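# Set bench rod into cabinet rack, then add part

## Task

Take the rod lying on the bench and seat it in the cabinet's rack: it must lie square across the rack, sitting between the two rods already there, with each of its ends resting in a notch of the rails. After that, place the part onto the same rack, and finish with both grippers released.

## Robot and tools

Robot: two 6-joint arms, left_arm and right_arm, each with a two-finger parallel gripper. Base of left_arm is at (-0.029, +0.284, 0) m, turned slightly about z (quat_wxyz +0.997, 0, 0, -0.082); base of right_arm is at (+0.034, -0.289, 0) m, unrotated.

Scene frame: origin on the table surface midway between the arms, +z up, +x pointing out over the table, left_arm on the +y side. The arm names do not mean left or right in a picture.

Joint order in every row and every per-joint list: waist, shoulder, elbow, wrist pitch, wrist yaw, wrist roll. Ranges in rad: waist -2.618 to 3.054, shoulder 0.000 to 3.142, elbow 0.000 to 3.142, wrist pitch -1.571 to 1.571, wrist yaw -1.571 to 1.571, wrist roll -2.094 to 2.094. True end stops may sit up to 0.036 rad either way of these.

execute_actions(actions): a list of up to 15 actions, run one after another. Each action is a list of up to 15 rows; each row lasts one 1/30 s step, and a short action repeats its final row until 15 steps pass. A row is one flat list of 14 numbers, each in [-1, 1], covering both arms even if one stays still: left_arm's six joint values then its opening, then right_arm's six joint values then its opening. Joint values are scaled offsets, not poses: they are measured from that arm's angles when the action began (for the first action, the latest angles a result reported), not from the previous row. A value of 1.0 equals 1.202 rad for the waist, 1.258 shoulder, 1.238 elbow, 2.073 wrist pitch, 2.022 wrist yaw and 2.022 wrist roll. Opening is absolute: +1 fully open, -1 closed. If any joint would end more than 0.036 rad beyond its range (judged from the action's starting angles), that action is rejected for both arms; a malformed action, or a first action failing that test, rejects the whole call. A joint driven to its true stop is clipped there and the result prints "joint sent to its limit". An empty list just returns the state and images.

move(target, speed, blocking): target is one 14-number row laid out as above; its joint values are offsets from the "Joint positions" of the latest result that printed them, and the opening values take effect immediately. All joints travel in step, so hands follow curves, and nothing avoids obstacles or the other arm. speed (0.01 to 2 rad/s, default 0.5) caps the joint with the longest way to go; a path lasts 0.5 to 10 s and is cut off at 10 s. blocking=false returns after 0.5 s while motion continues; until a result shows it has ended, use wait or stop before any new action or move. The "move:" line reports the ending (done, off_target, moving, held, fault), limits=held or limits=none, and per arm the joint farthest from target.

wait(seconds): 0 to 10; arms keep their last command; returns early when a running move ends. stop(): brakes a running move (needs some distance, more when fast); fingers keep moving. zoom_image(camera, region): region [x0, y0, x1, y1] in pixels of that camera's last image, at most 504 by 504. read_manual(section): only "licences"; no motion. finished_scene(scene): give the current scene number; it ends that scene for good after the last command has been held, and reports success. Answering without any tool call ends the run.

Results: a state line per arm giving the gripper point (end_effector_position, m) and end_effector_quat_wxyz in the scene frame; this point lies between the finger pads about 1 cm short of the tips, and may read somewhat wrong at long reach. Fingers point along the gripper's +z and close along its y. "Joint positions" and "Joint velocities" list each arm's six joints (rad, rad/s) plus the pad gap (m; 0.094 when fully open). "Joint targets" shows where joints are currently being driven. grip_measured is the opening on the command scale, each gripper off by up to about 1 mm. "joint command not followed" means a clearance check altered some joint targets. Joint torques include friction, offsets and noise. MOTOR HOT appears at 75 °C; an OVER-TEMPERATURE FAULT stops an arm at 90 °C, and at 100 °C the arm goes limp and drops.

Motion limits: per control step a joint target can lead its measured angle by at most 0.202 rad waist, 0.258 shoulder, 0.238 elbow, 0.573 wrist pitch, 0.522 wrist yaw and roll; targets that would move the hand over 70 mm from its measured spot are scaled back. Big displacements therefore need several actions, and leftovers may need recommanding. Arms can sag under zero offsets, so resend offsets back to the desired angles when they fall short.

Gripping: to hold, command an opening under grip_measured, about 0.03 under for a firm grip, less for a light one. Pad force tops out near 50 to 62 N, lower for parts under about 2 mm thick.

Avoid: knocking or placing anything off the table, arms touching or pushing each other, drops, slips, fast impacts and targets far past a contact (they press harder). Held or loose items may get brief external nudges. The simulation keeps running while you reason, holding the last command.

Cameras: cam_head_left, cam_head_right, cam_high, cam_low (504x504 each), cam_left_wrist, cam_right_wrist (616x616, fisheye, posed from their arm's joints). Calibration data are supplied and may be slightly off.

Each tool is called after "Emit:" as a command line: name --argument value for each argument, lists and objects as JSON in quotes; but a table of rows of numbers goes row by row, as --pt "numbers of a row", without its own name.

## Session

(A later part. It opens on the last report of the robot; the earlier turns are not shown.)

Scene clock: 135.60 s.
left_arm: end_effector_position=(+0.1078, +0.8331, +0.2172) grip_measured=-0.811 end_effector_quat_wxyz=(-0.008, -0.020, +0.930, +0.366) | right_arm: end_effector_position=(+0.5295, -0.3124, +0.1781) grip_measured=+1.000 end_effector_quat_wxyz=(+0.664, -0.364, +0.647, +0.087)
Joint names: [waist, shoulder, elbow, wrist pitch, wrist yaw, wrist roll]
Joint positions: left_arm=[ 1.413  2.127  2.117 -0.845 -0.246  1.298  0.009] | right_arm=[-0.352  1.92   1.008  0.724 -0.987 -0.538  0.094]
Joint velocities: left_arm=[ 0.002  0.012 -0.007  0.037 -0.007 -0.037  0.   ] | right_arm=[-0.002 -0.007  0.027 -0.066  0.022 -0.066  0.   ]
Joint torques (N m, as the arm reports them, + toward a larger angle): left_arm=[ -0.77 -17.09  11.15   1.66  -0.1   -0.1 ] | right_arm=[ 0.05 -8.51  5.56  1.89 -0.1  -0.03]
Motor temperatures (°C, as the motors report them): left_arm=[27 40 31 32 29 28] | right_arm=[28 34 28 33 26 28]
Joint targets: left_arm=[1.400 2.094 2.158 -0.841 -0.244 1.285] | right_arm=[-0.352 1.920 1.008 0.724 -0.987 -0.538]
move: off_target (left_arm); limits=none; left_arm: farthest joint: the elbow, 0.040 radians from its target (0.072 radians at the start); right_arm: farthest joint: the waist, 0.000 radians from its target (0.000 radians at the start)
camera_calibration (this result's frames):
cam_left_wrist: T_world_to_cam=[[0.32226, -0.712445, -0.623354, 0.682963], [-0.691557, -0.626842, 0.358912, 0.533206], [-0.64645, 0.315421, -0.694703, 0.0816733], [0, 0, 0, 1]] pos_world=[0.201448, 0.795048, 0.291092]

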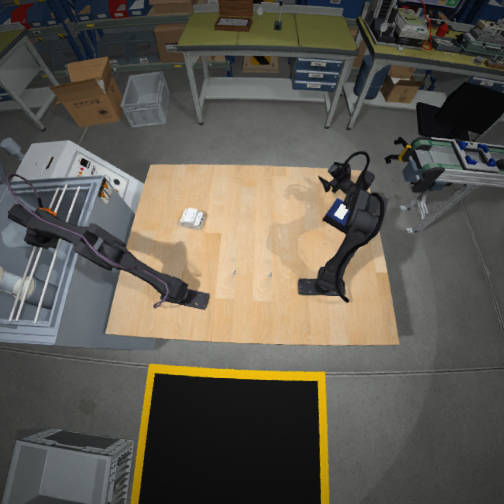

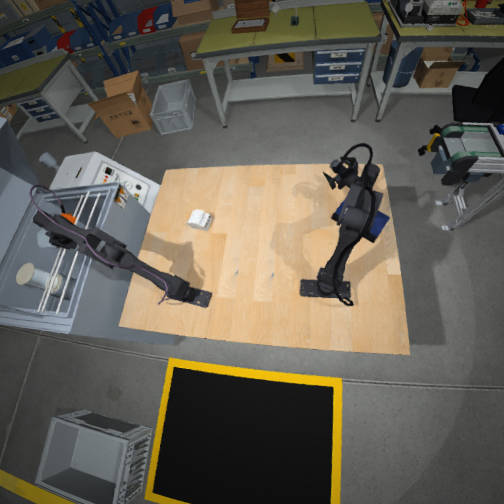

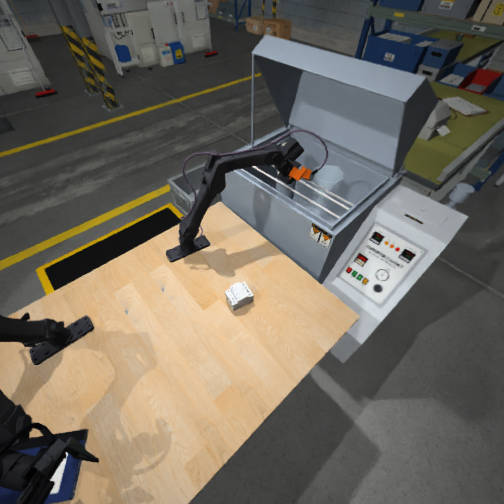

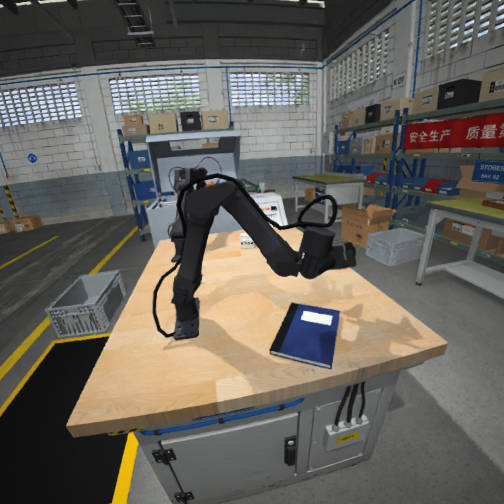

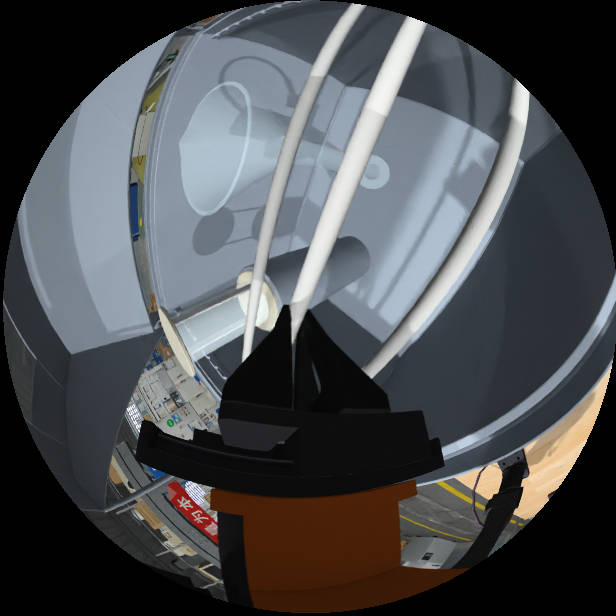

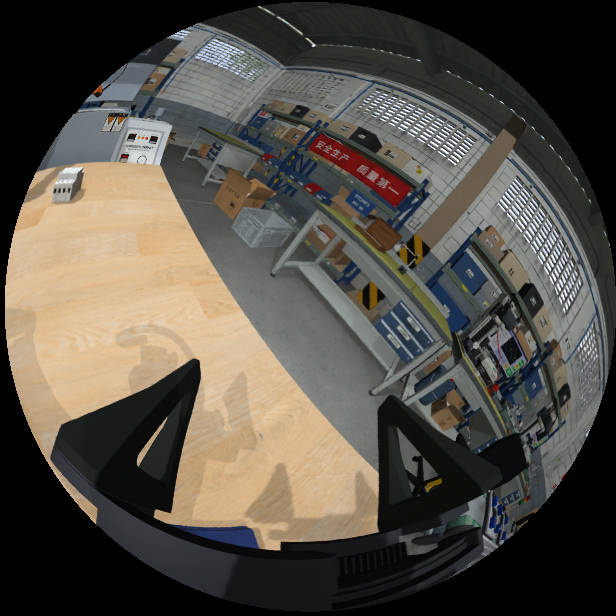

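Emit:
move --target '[-0.005,-0.026,-0.031,0.027,0,-0.011,-0.85,0,0,0,0,0,0,1]' --speed 0.06

Emit:
zoom_image --camera "cam_head_left" --region '[40, 175, 100, 215]'

Emit:
zoom_image --camera "cam_head_left" --region '[0, 295, 60, 335]'

Scene clock: 140.40 s.
left_arm: end_effector_position=(+0.1078, +0.8331, +0.2038) grip_measured=-0.811 end_effector_quat_wxyz=(-0.009, -0.023, +0.933, +0.359) | right_arm: end_effector_position=(+0.5295, -0.3124, +0.1781) grip_measured=+1.000 end_effector_quat_wxyz=(+0.664, -0.364, +0.647, +0.087)
Joint names: [waist, shoulder, elbow, wrist pitch, wrist yaw, wrist roll]
Joint positions: left_arm=[ 1.413  2.132  2.083 -0.823 -0.246  1.288  0.009] | right_arm=[-0.352  1.92   1.008  0.724 -0.987 -0.538  0.094]
Joint velocities: left_arm=[-0.012  0.007 -0.017 -0.007  0.007 -0.051  0.   ] | right_arm=[-0.002 -0.012 -0.007  0.081  0.037 -0.139  0.   ]
Joint torques (N m, as the arm reports them, + toward a larger angle): left_arm=[ -0.37 -17.69   7.31   1.97  -0.13  -0.12] | right_arm=[ 0.04 -8.49  5.58  1.89 -0.1  -0.02]
Motor temperatures (°C, as the motors report them): left_arm=[27 40 32 32 29 28] | right_arm=[28 34 28 33 26 28]
Joint targets: left_arm=[1.407 2.094 2.079 -0.789 -0.246 1.276] | right_arm=[-0.352 1.920 1.008 0.724 -0.987 -0.538]
move: off_target (left_arm); limits=none; left_arm: farthest joint: the shoulder, 0.038 radians from its target (0.032 radians at the start); right_arm: farthest joint: the waist, 0.000 radians from its target (0.000 radians at the start)
camera_calibration (this result's frames):
cam_left_wrist: T_world_to_cam=[[0.328126, -0.720374, -0.61106, 0.678038], [-0.687349, -0.625808, 0.368668, 0.534728], [-0.647985, 0.299042, -0.700492, 0.0873149], [0, 0, 0, 1]] pos_world=[0.201642, 0.796967, 0.278348]

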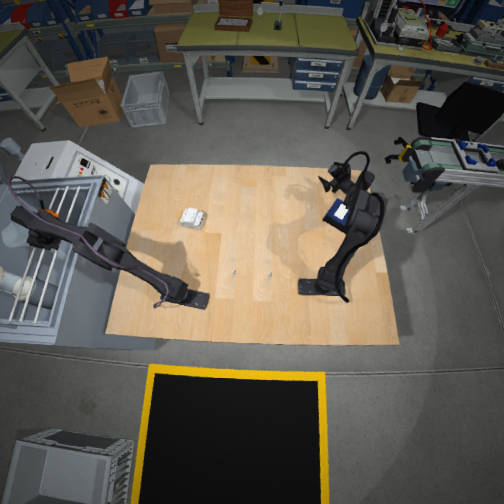

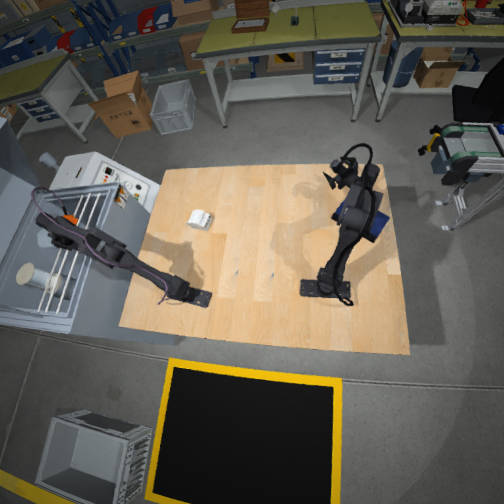

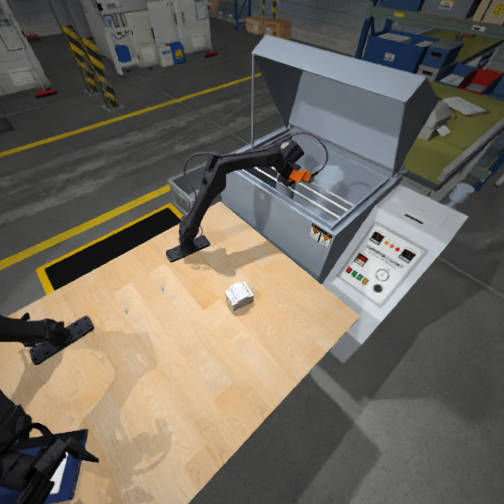

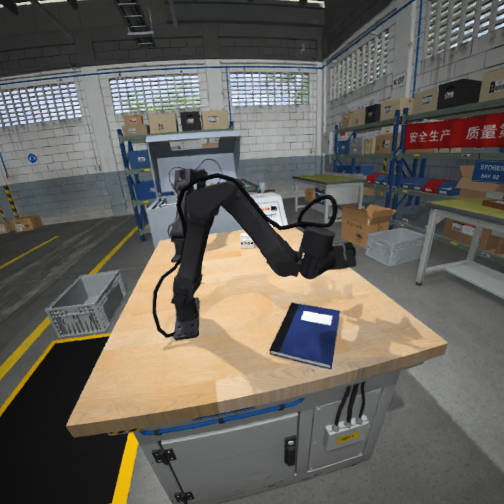

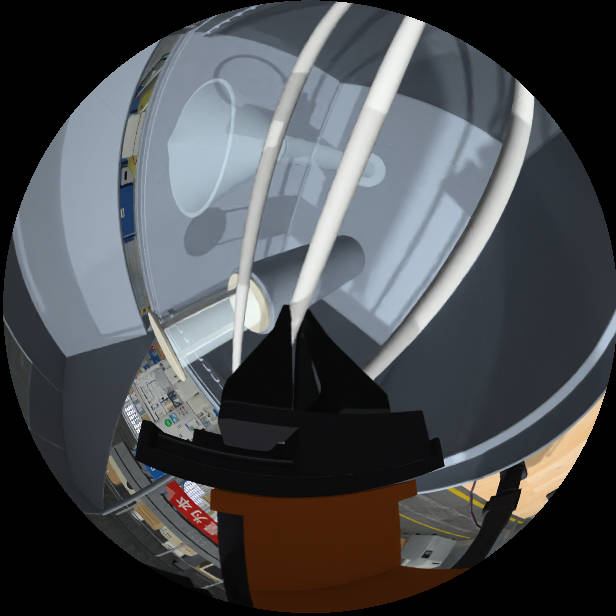

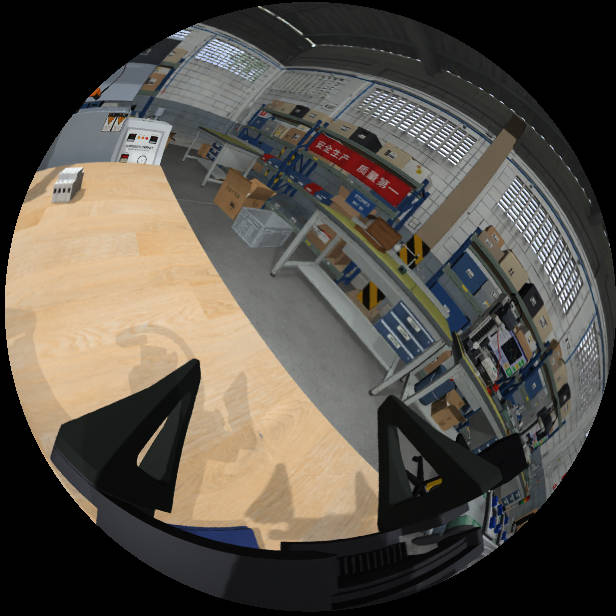

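Region (40, 175, 100, 215) of cam_head_left's 504x504 image, scaled by 8.400, with more detail than that image has.

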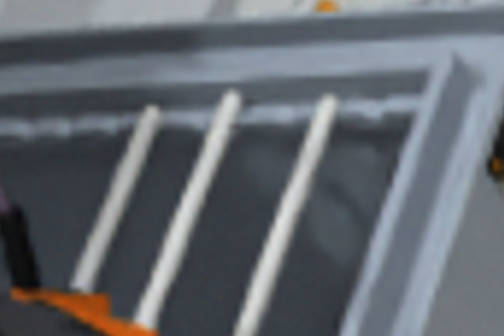

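Region (0, 295, 60, 335) of cam_head_left's 504x504 image, scaled by 8.400, with more detail than that image has.

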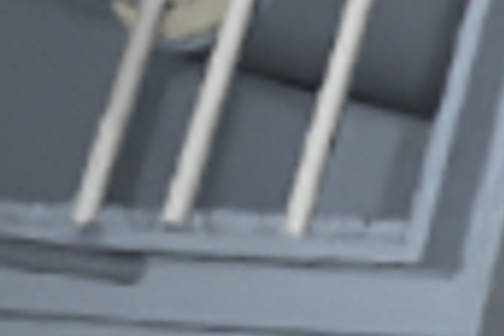

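Emit:
execute_actions --actions '[[[0,-0.028,-0.006,0.017,0,-0.003,-0.85,0,0,0,0,0,0,1],[0,-0.028,-0.009,0.018,0,-0.003,-0.85,0,0,0,0,0,0,1],[0,-0.028,-0.012,0.019,0,-0.003,-0.85,0,0,0,0,0,0,1],[0,-0.028,-0.014,0.02,0,-0.003,-0.85,0,0,0,0,0,0,1],[0,-0.028,-0.016,0.021,0,-0.003,-0.85,0,0,0,0,0,0,1],[0,-0.028,-0.018,0.022,0,-0.003,-0.85,0,0,0,0,0,0,1],[0,-0.028,-0.02,0.023,0,-0.003,-0.85,0,0,0,0,0,0,1],[0,-0.028,-0.022,0.024,0,-0.003,-0.85,0,0,0,0,0,0,1]]]'

Emit:
zoom_image --camera "cam_head_left" --region '[40, 175, 100, 215]'

Emit:
zoom_image --camera "cam_head_left" --region '[0, 295, 60, 335]'

Scene clock: 145.07 s.
left_arm: end_effector_position=(+0.1076, +0.8326, +0.1980) grip_measured=-0.811 end_effector_quat_wxyz=(-0.010, -0.023, +0.934, +0.356) | right_arm: end_effector_position=(+0.5295, -0.3124, +0.1781) grip_measured=+1.000 end_effector_quat_wxyz=(+0.664, -0.364, +0.647, +0.087)
Joint names: [waist, shoulder, elbow, wrist pitch, wrist yaw, wrist roll]
Joint positions: left_arm=[ 1.413  2.13   2.059 -0.807 -0.246  1.288  0.009] | right_arm=[-0.352  1.92   1.008  0.724 -0.987 -0.538  0.094]
Joint velocities: left_arm=[-0.002 -0.027  0.007 -0.022  0.007 -0.022  0.001] | right_arm=[ 0.012  0.007 -0.017  0.007  0.007  0.007  0.   ]
Joint torques (N m, as the arm reports them, + toward a larger angle): left_arm=[  0.05 -17.2    7.32   1.96  -0.11  -0.06] | right_arm=[ 0.05 -8.49  5.55  1.88 -0.1  -0.03]
Motor temperatures (°C, as the motors report them): left_arm=[27 41 32 32 29 28] | right_arm=[28 34 28 33 26 28]
Joint targets: left_arm=[1.413 2.096 2.056 -0.773 -0.246 1.282] | right_arm=[-0.352 1.920 1.008 0.724 -0.987 -0.538]
camera_calibration (this result's frames):
cam_left_wrist: T_world_to_cam=[[0.327455, -0.72336, -0.607884, 0.676101], [-0.686639, -0.624129, 0.372813, 0.534136], [-0.649077, 0.295317, -0.701062, 0.0866176], [0, 0, 0, 1]] pos_world=[0.201587, 0.796855, 0.272582]

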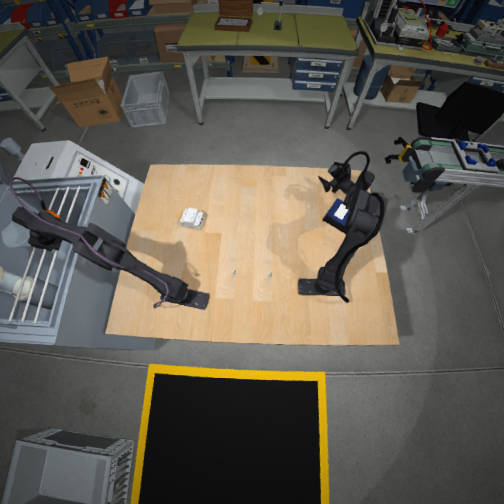

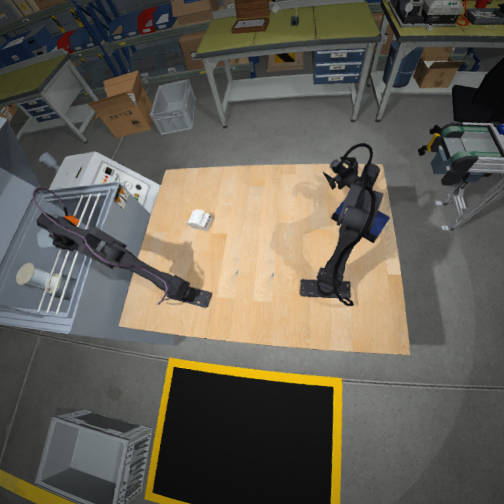

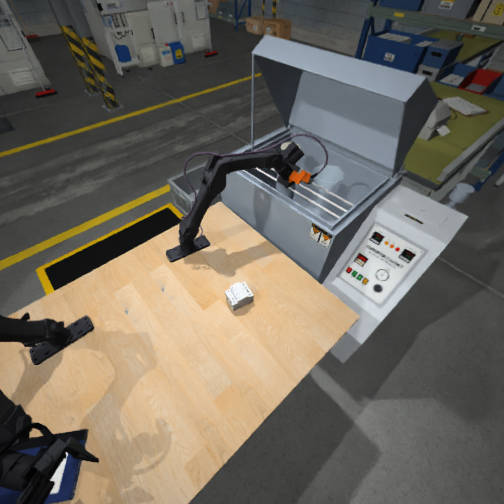

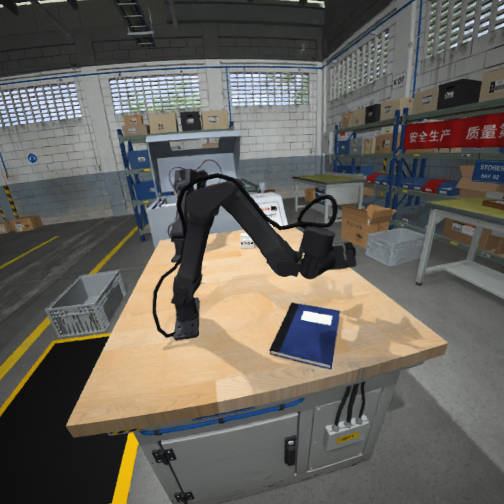

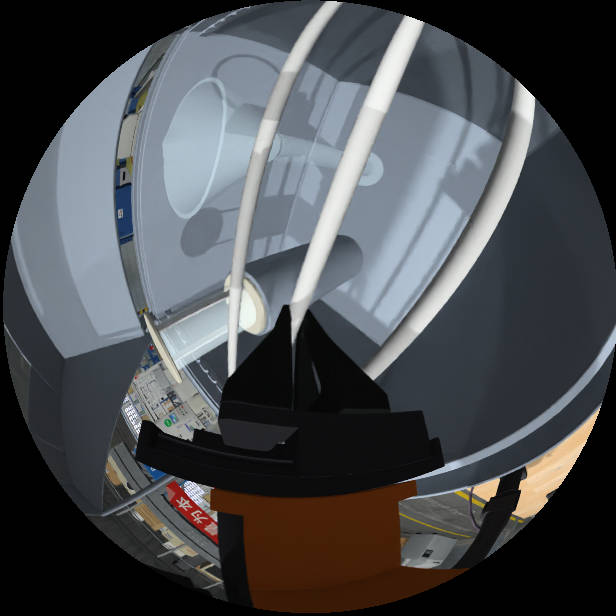

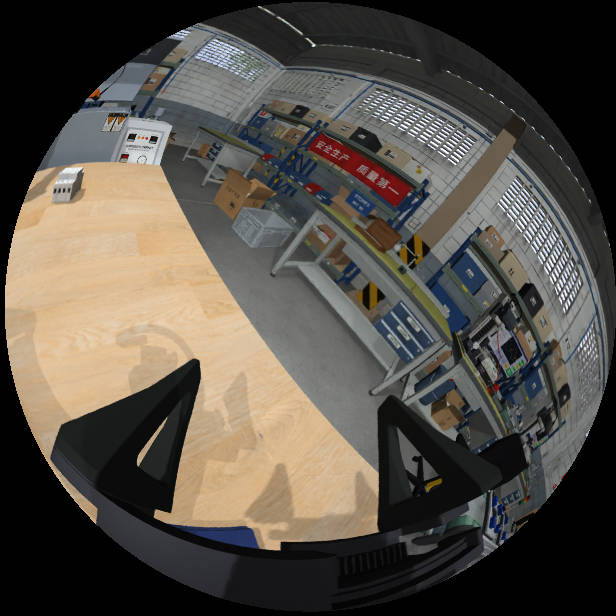

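Region (40, 175, 100, 215) of cam_head_left's 504x504 image, scaled by 8.400, with more detail than that image has.

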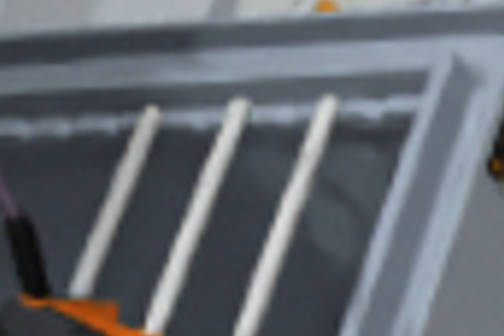

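Region (0, 295, 60, 335) of cam_head_left's 504x504 image, scaled by 8.400, with more detail than that image has.

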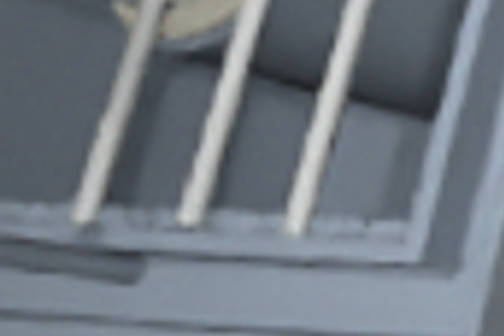

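Emit:
execute_actions --actions '[[[0,-0.02,0,0.017,0,0,-0.85,0,0,0,0,0,0,1],[0,-0.016,0,0.018,0,0,-0.85,0,0,0,0,0,0,1],[0,-0.013,0,0.019,0,0,-0.85,0,0,0,0,0,0,1],[0,-0.011,0,0.02,0,0,-0.85,0,0,0,0,0,0,1],[0,-0.009,0,0.021,0,0,-0.85,0,0,0,0,0,0,1],[0,-0.007,0,0.022,0,0,-0.85,0,0,0,0,0,0,1]]]'

Emit:
zoom_image --camera "cam_head_left" --region '[40, 175, 100, 215]'

Emit:
zoom_image --camera "cam_head_left" --region '[0, 295, 60, 335]'

Emit:
zoom_image --camera "cam_low" --region '[145, 185, 190, 215]'

Scene clock: 151.87 s.
left_arm: end_effector_position=(+0.1081, +0.8339, +0.1991) grip_measured=-0.811 end_effector_quat_wxyz=(-0.008, -0.024, +0.933, +0.359) | right_arm: end_effector_position=(+0.5295, -0.3124, +0.1781) grip_measured=+1.000 end_effector_quat_wxyz=(+0.664, -0.364, +0.647, +0.087)
Joint names: [waist, shoulder, elbow, wrist pitch, wrist yaw, wrist roll]
Joint positions: left_arm=[ 1.413  2.13   2.059 -0.8   -0.246  1.288  0.009] | right_arm=[-0.352  1.92   1.008  0.724 -0.987 -0.538  0.094]
Joint velocities: left_arm=[-0.017 -0.002 -0.002  0.051 -0.007 -0.051 -0.   ] | right_arm=[ 0.007  0.017 -0.012  0.022  0.037 -0.022  0.   ]
Joint torques (N m, as the arm reports them, + toward a larger angle): left_arm=[  0.05 -14.72   7.66   2.05  -0.11   0.  ] | right_arm=[ 0.06 -8.52  5.57  1.88 -0.1  -0.03]
Motor temperatures (°C, as the motors report them): left_arm=[27 41 31 32 29 28] | right_arm=[28 34 28 33 26 28]
Joint targets: left_arm=[1.413 2.121 2.059 -0.761 -0.246 1.288] | right_arm=[-0.352 1.920 1.008 0.724 -0.987 -0.538]
camera_calibration (this result's frames):
cam_left_wrist: T_world_to_cam=[[0.328855, -0.719167, -0.612089, 0.674765], [-0.687488, -0.626672, 0.366937, 0.538192], [-0.647468, 0.300135, -0.700503, 0.083007], [0, 0, 0, 1]] pos_world=[0.201844, 0.797625, 0.273681]

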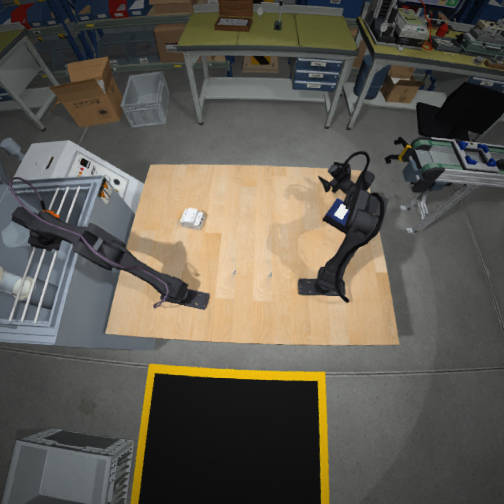

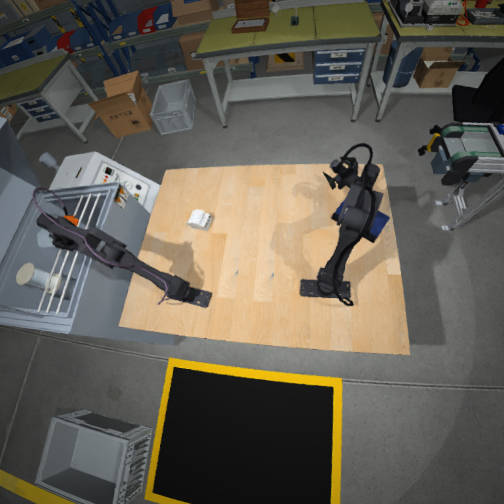

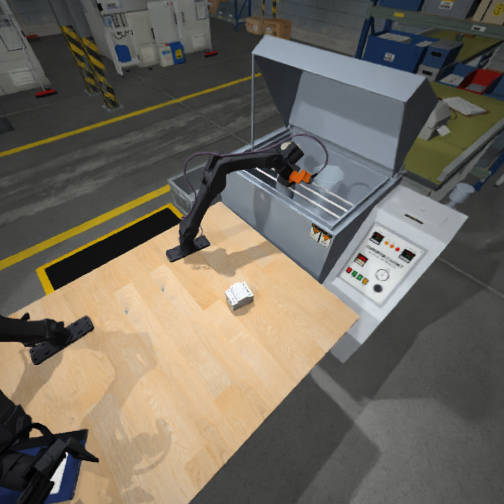

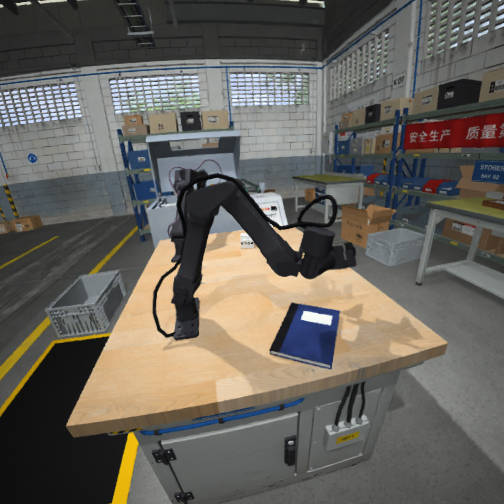

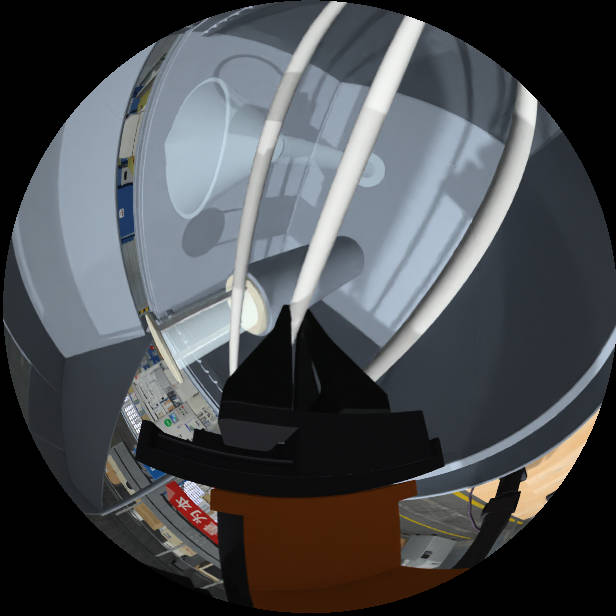

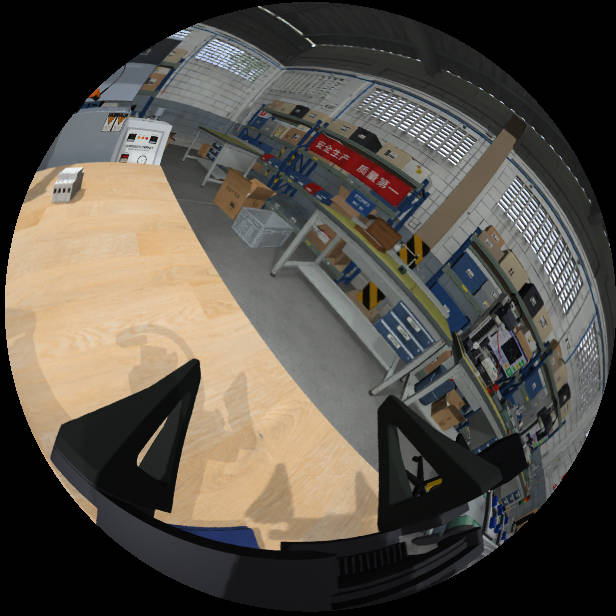

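Region (40, 175, 100, 215) of cam_head_left's 504x504 image, scaled by 8.400, with more detail than that image has.

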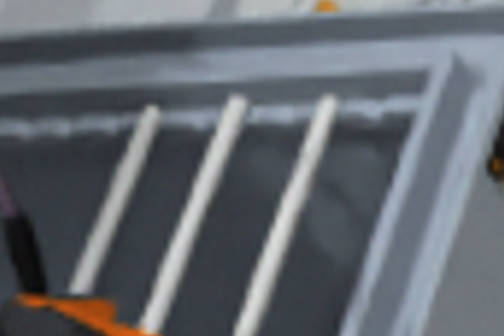

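Region (0, 295, 60, 335) of cam_head_left's 504x504 image, scaled by 8.400, with more detail than that image has.

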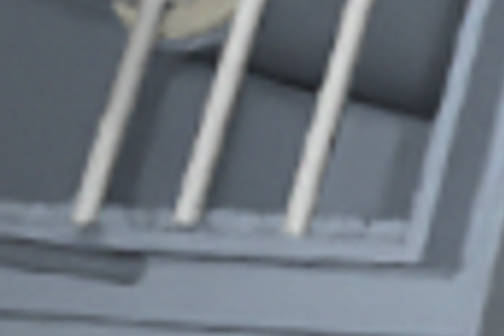

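Region (145, 185, 190, 215) of cam_low's 504x504 image, scaled by 11.200, with more detail than that image has.

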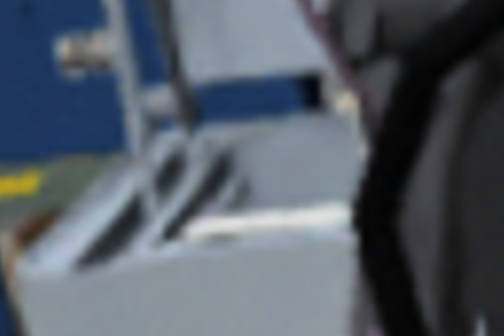

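Emit:
execute_actions --actions '[[[0,-0.005,0,0.019,0,0,-0.85,0,0,0,0,0,0,1],[0,-0.003,0,0.02,0,0,-0.85,0,0,0,0,0,0,1],[0,-0.001,0,0.021,0,0,-0.85,0,0,0,0,0,0,1],[0,0.001,0,0.022,0,0,-0.85,0,0,0,0,0,0,1],[0,0.002,0,0.023,0,0,-0.85,0,0,0,0,0,0,1],[0,0.003,0,0.024,0,0,-0.85,0,0,0,0,0,0,1],[0,0.004,0,0.025,0,0,-0.85,0,0,0,0,0,0,1],[0,0.005,0,0.025,0,0,-0.85,0,0,0,0,0,0,1]]]'

Emit:
zoom_image --camera "cam_head_left" --region '[40, 175, 100, 215]'

Emit:
zoom_image --camera "cam_head_left" --region '[0, 295, 60, 335]'

Emit:
zoom_image --camera "cam_low" --region '[145, 185, 190, 215]'

Scene clock: 158.07 s.
left_arm: end_effector_position=(+0.1081, +0.8363, +0.1966) grip_measured=-0.811 end_effector_quat_wxyz=(-0.010, -0.025, +0.932, +0.361) | right_arm: end_effector_position=(+0.5295, -0.3124, +0.1781) grip_measured=+1.000 end_effector_quat_wxyz=(+0.664, -0.364, +0.647, +0.087)
Joint names: [waist, shoulder, elbow, wrist pitch, wrist yaw, wrist roll]
Joint positions: left_arm=[ 1.413  2.137  2.059 -0.79  -0.25   1.288  0.009] | right_arm=[-0.352  1.92   1.008  0.724 -0.987 -0.538  0.094]
Joint velocities: left_arm=[ 0.002 -0.007 -0.017 -0.081 -0.066 -0.022 -0.   ] | right_arm=[-0.007 -0.012 -0.007 -0.007 -0.007 -0.11   0.   ]
Joint torques (N m, as the arm reports them, + toward a larger angle): left_arm=[  0.05 -14.02   7.68   2.09  -0.06   0.  ] | right_arm=[ 0.03 -8.52  5.57  1.89 -0.11 -0.02]
Motor temperatures (°C, as the motors report them): left_arm=[27 41 31 33 29 28] | right_arm=[28 34 28 33 26 28]
Joint targets: left_arm=[1.413 2.136 2.059 -0.748 -0.246 1.288] | right_arm=[-0.352 1.920 1.008 0.724 -0.987 -0.538]
camera_calibration (this result's frames):
cam_left_wrist: T_world_to_cam=[[0.329379, -0.71632, -0.615138, 0.67315], [-0.684937, -0.6297, 0.366524, 0.542998], [-0.6499, 0.300605, -0.698044, 0.0799608], [0, 0, 0, 1]] pos_world=[0.202164, 0.80008, 0.270875]

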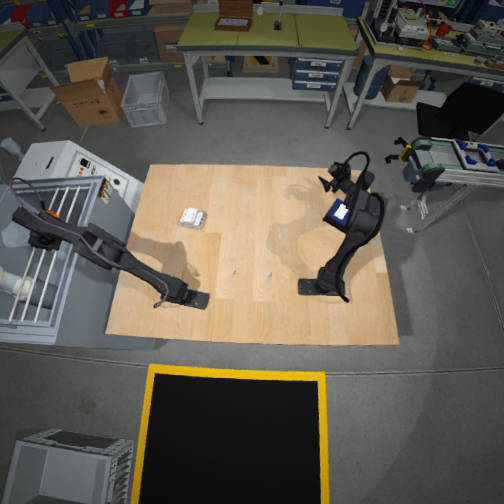

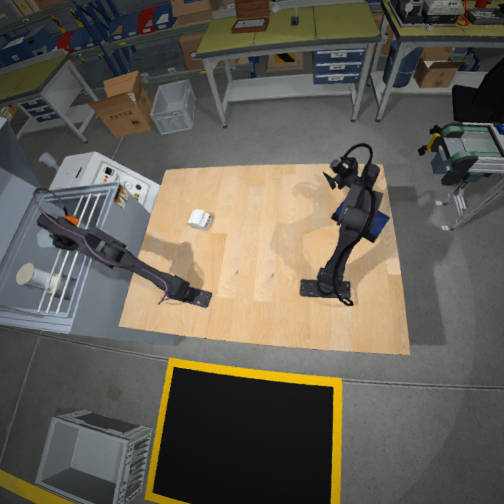

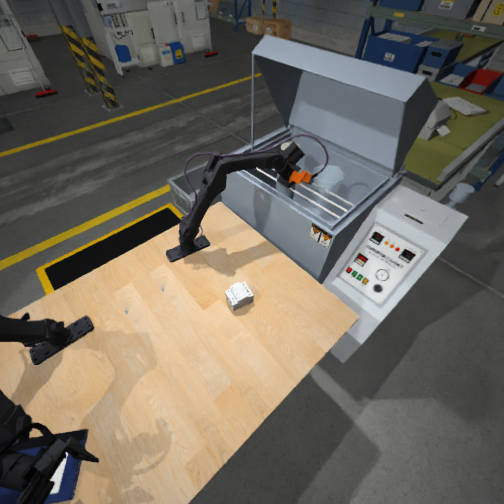

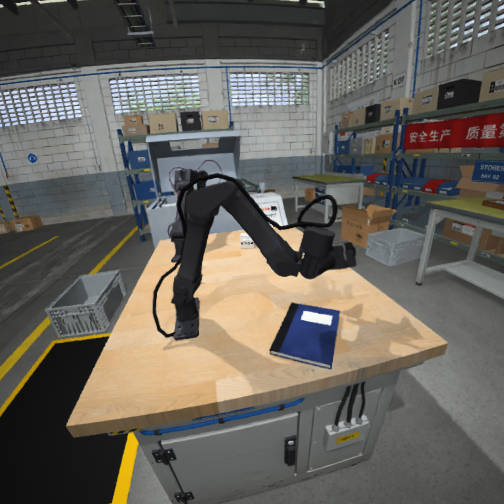

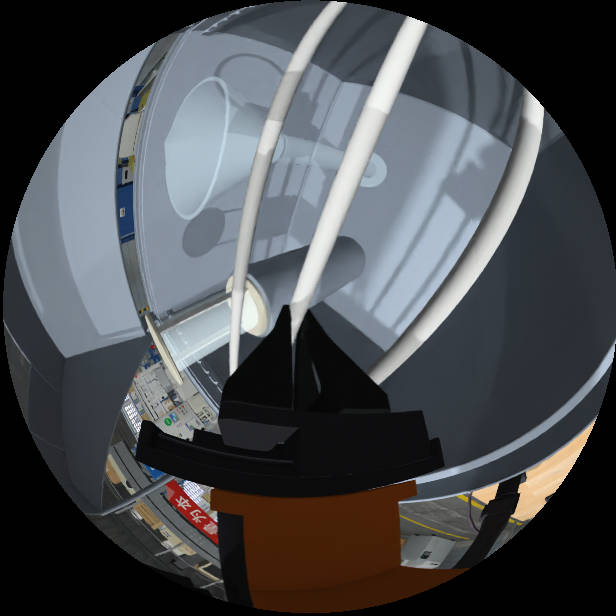

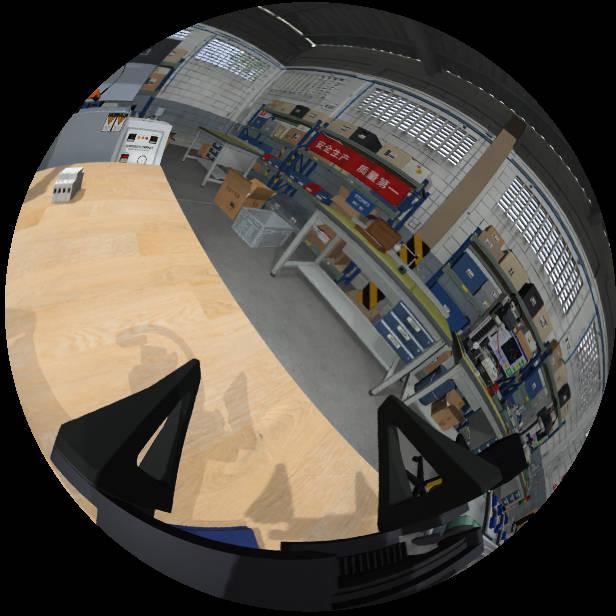

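Region (40, 175, 100, 215) of cam_head_left's 504x504 image, scaled by 8.400, with more detail than that image has.

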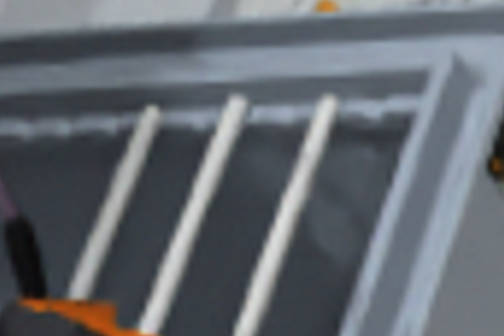

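Region (0, 295, 60, 335) of cam_head_left's 504x504 image, scaled by 8.400, with more detail than that image has.

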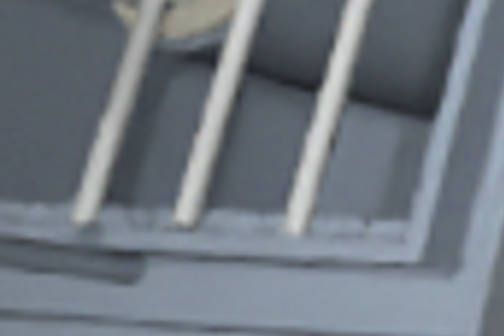

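Region (145, 185, 190, 215) of cam_low's 504x504 image, scaled by 11.200, with more detail than that image has.

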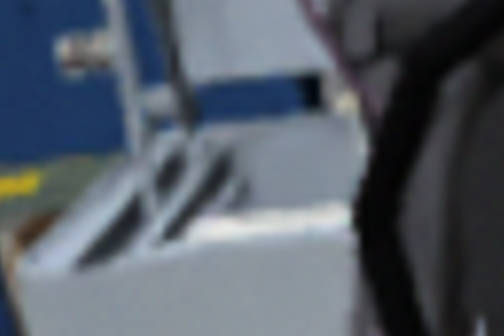

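Emit:
execute_actions --actions '[[[0,0.001,0,0.021,0,0,-0.85,0,0,0,0,0,0,1],[0,0.003,0,0.022,0,0,-0.85,0,0,0,0,0,0,1],[0,0.004,0,0.022,0,0,-0.85,0,0,0,0,0,0,1]],[[0,-0.01,0,0.012,0,0,-0.79,0,0,0,0,0,0,1]],[[0,-0.012,0,0.012,0,0,-0.68,0,0,0,0,0,0,1]]]'

Emit:
zoom_image --camera "cam_head_left" --region '[40, 175, 100, 215]'

Emit:
zoom_image --camera "cam_head_left" --region '[0, 295, 60, 335]'

Emit:
zoom_image --camera "cam_low" --region '[145, 185, 190, 215]'

Scene clock: 163.80 s.
left_arm: end_effector_position=(+0.1082, +0.8366, +0.1969) grip_measured=-0.682 end_effector_quat_wxyz=(-0.010, -0.025, +0.932, +0.362) | right_arm: end_effector_position=(+0.5295, -0.3124, +0.1781) grip_measured=+1.000 end_effector_quat_wxyz=(+0.664, -0.364, +0.647, +0.087)
Joint names: [waist, shoulder, elbow, wrist pitch, wrist yaw, wrist roll]
Joint positions: left_arm=[ 1.413  2.137  2.059 -0.788 -0.25   1.288  0.015] | right_arm=[-0.352  1.92   1.008  0.724 -0.987 -0.538  0.094]
Joint velocities: left_arm=[ 0.017 -0.012  0.012  0.037 -0.007  0.007 -0.   ] | right_arm=[ 0.007  0.002  0.007 -0.022 -0.007  0.037  0.   ]
Joint torques (N m, as the arm reports them, + toward a larger angle): left_arm=[  0.05 -15.43   7.69   1.88  -0.11   0.  ] | right_arm=[ 0.05 -8.51  5.57  1.89 -0.1  -0.03]
Motor temperatures (°C, as the motors report them): left_arm=[27 40 31 33 29 28] | right_arm=[28 34 28 33 26 28]
Joint targets: left_arm=[1.413 2.122 2.059 -0.765 -0.250 1.288] | right_arm=[-0.352 1.920 1.008 0.724 -0.987 -0.538]
camera_calibration (this result's frames):
cam_left_wrist: T_world_to_cam=[[0.329677, -0.715429, -0.616015, 0.672856], [-0.685114, -0.630229, 0.365281, 0.543847], [-0.649563, 0.301616, -0.697923, 0.0792001], [0, 0, 0, 1]] pos_world=[0.202218, 0.800241, 0.271108]

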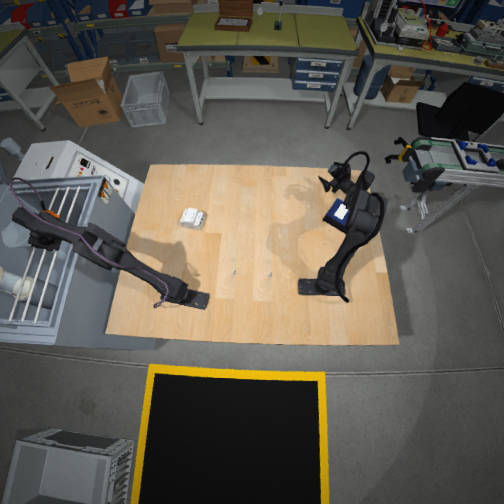

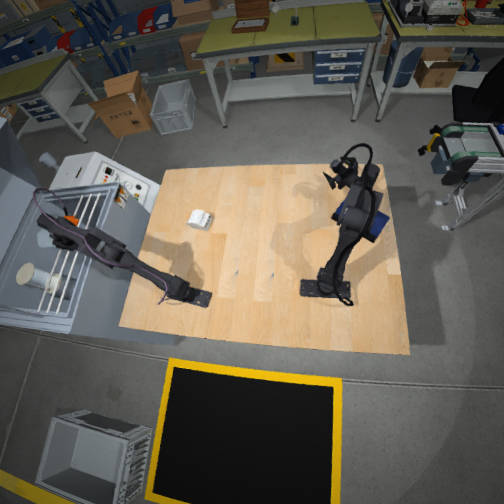

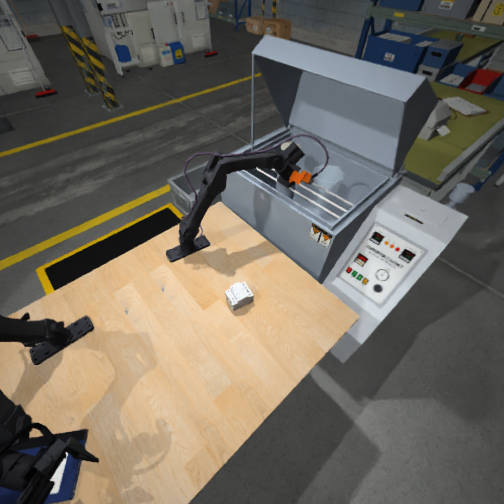

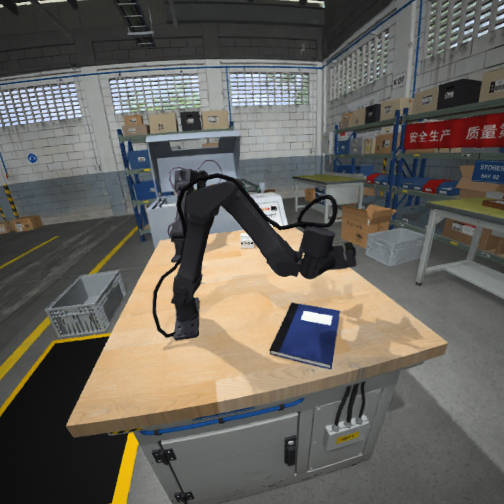

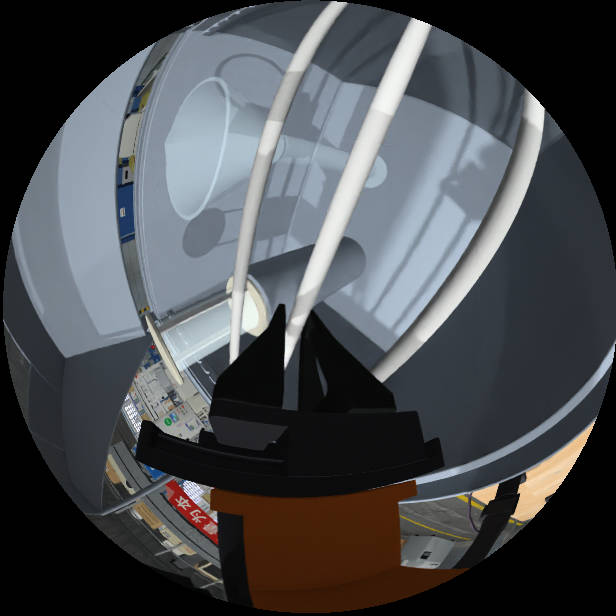

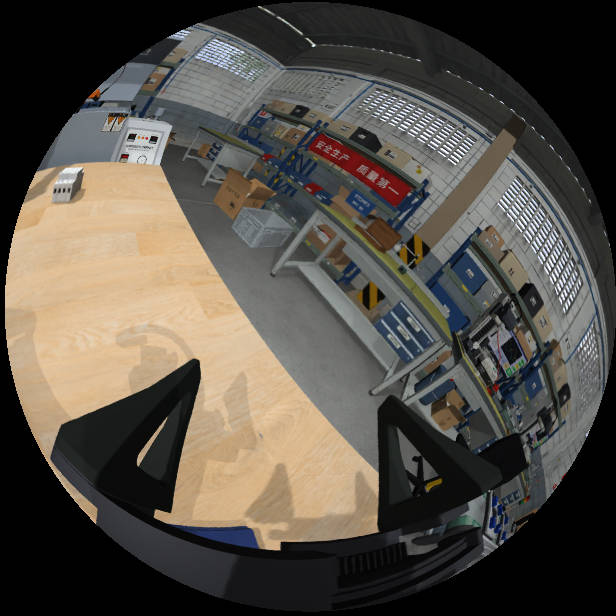

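Region (40, 175, 100, 215) of cam_head_left's 504x504 image, scaled by 8.400, with more detail than that image has.

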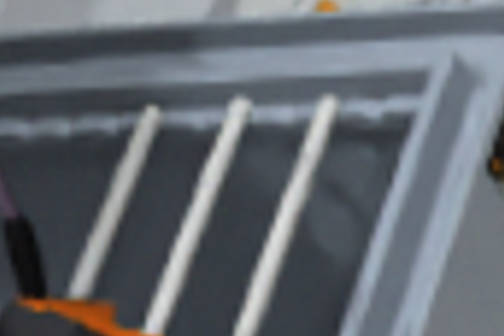

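Region (0, 295, 60, 335) of cam_head_left's 504x504 image, scaled by 8.400, with more detail than that image has.

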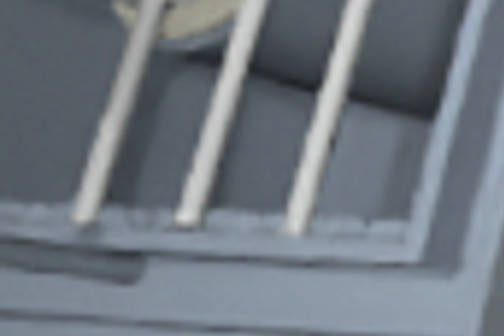

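Region (145, 185, 190, 215) of cam_low's 504x504 image, scaled by 11.200, with more detail than that image has.

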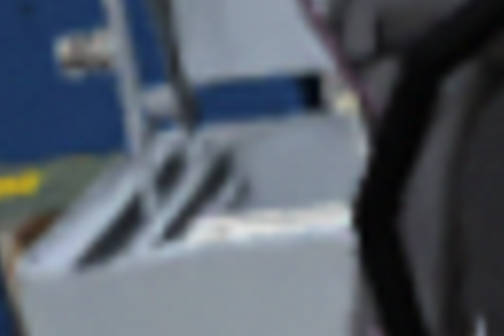

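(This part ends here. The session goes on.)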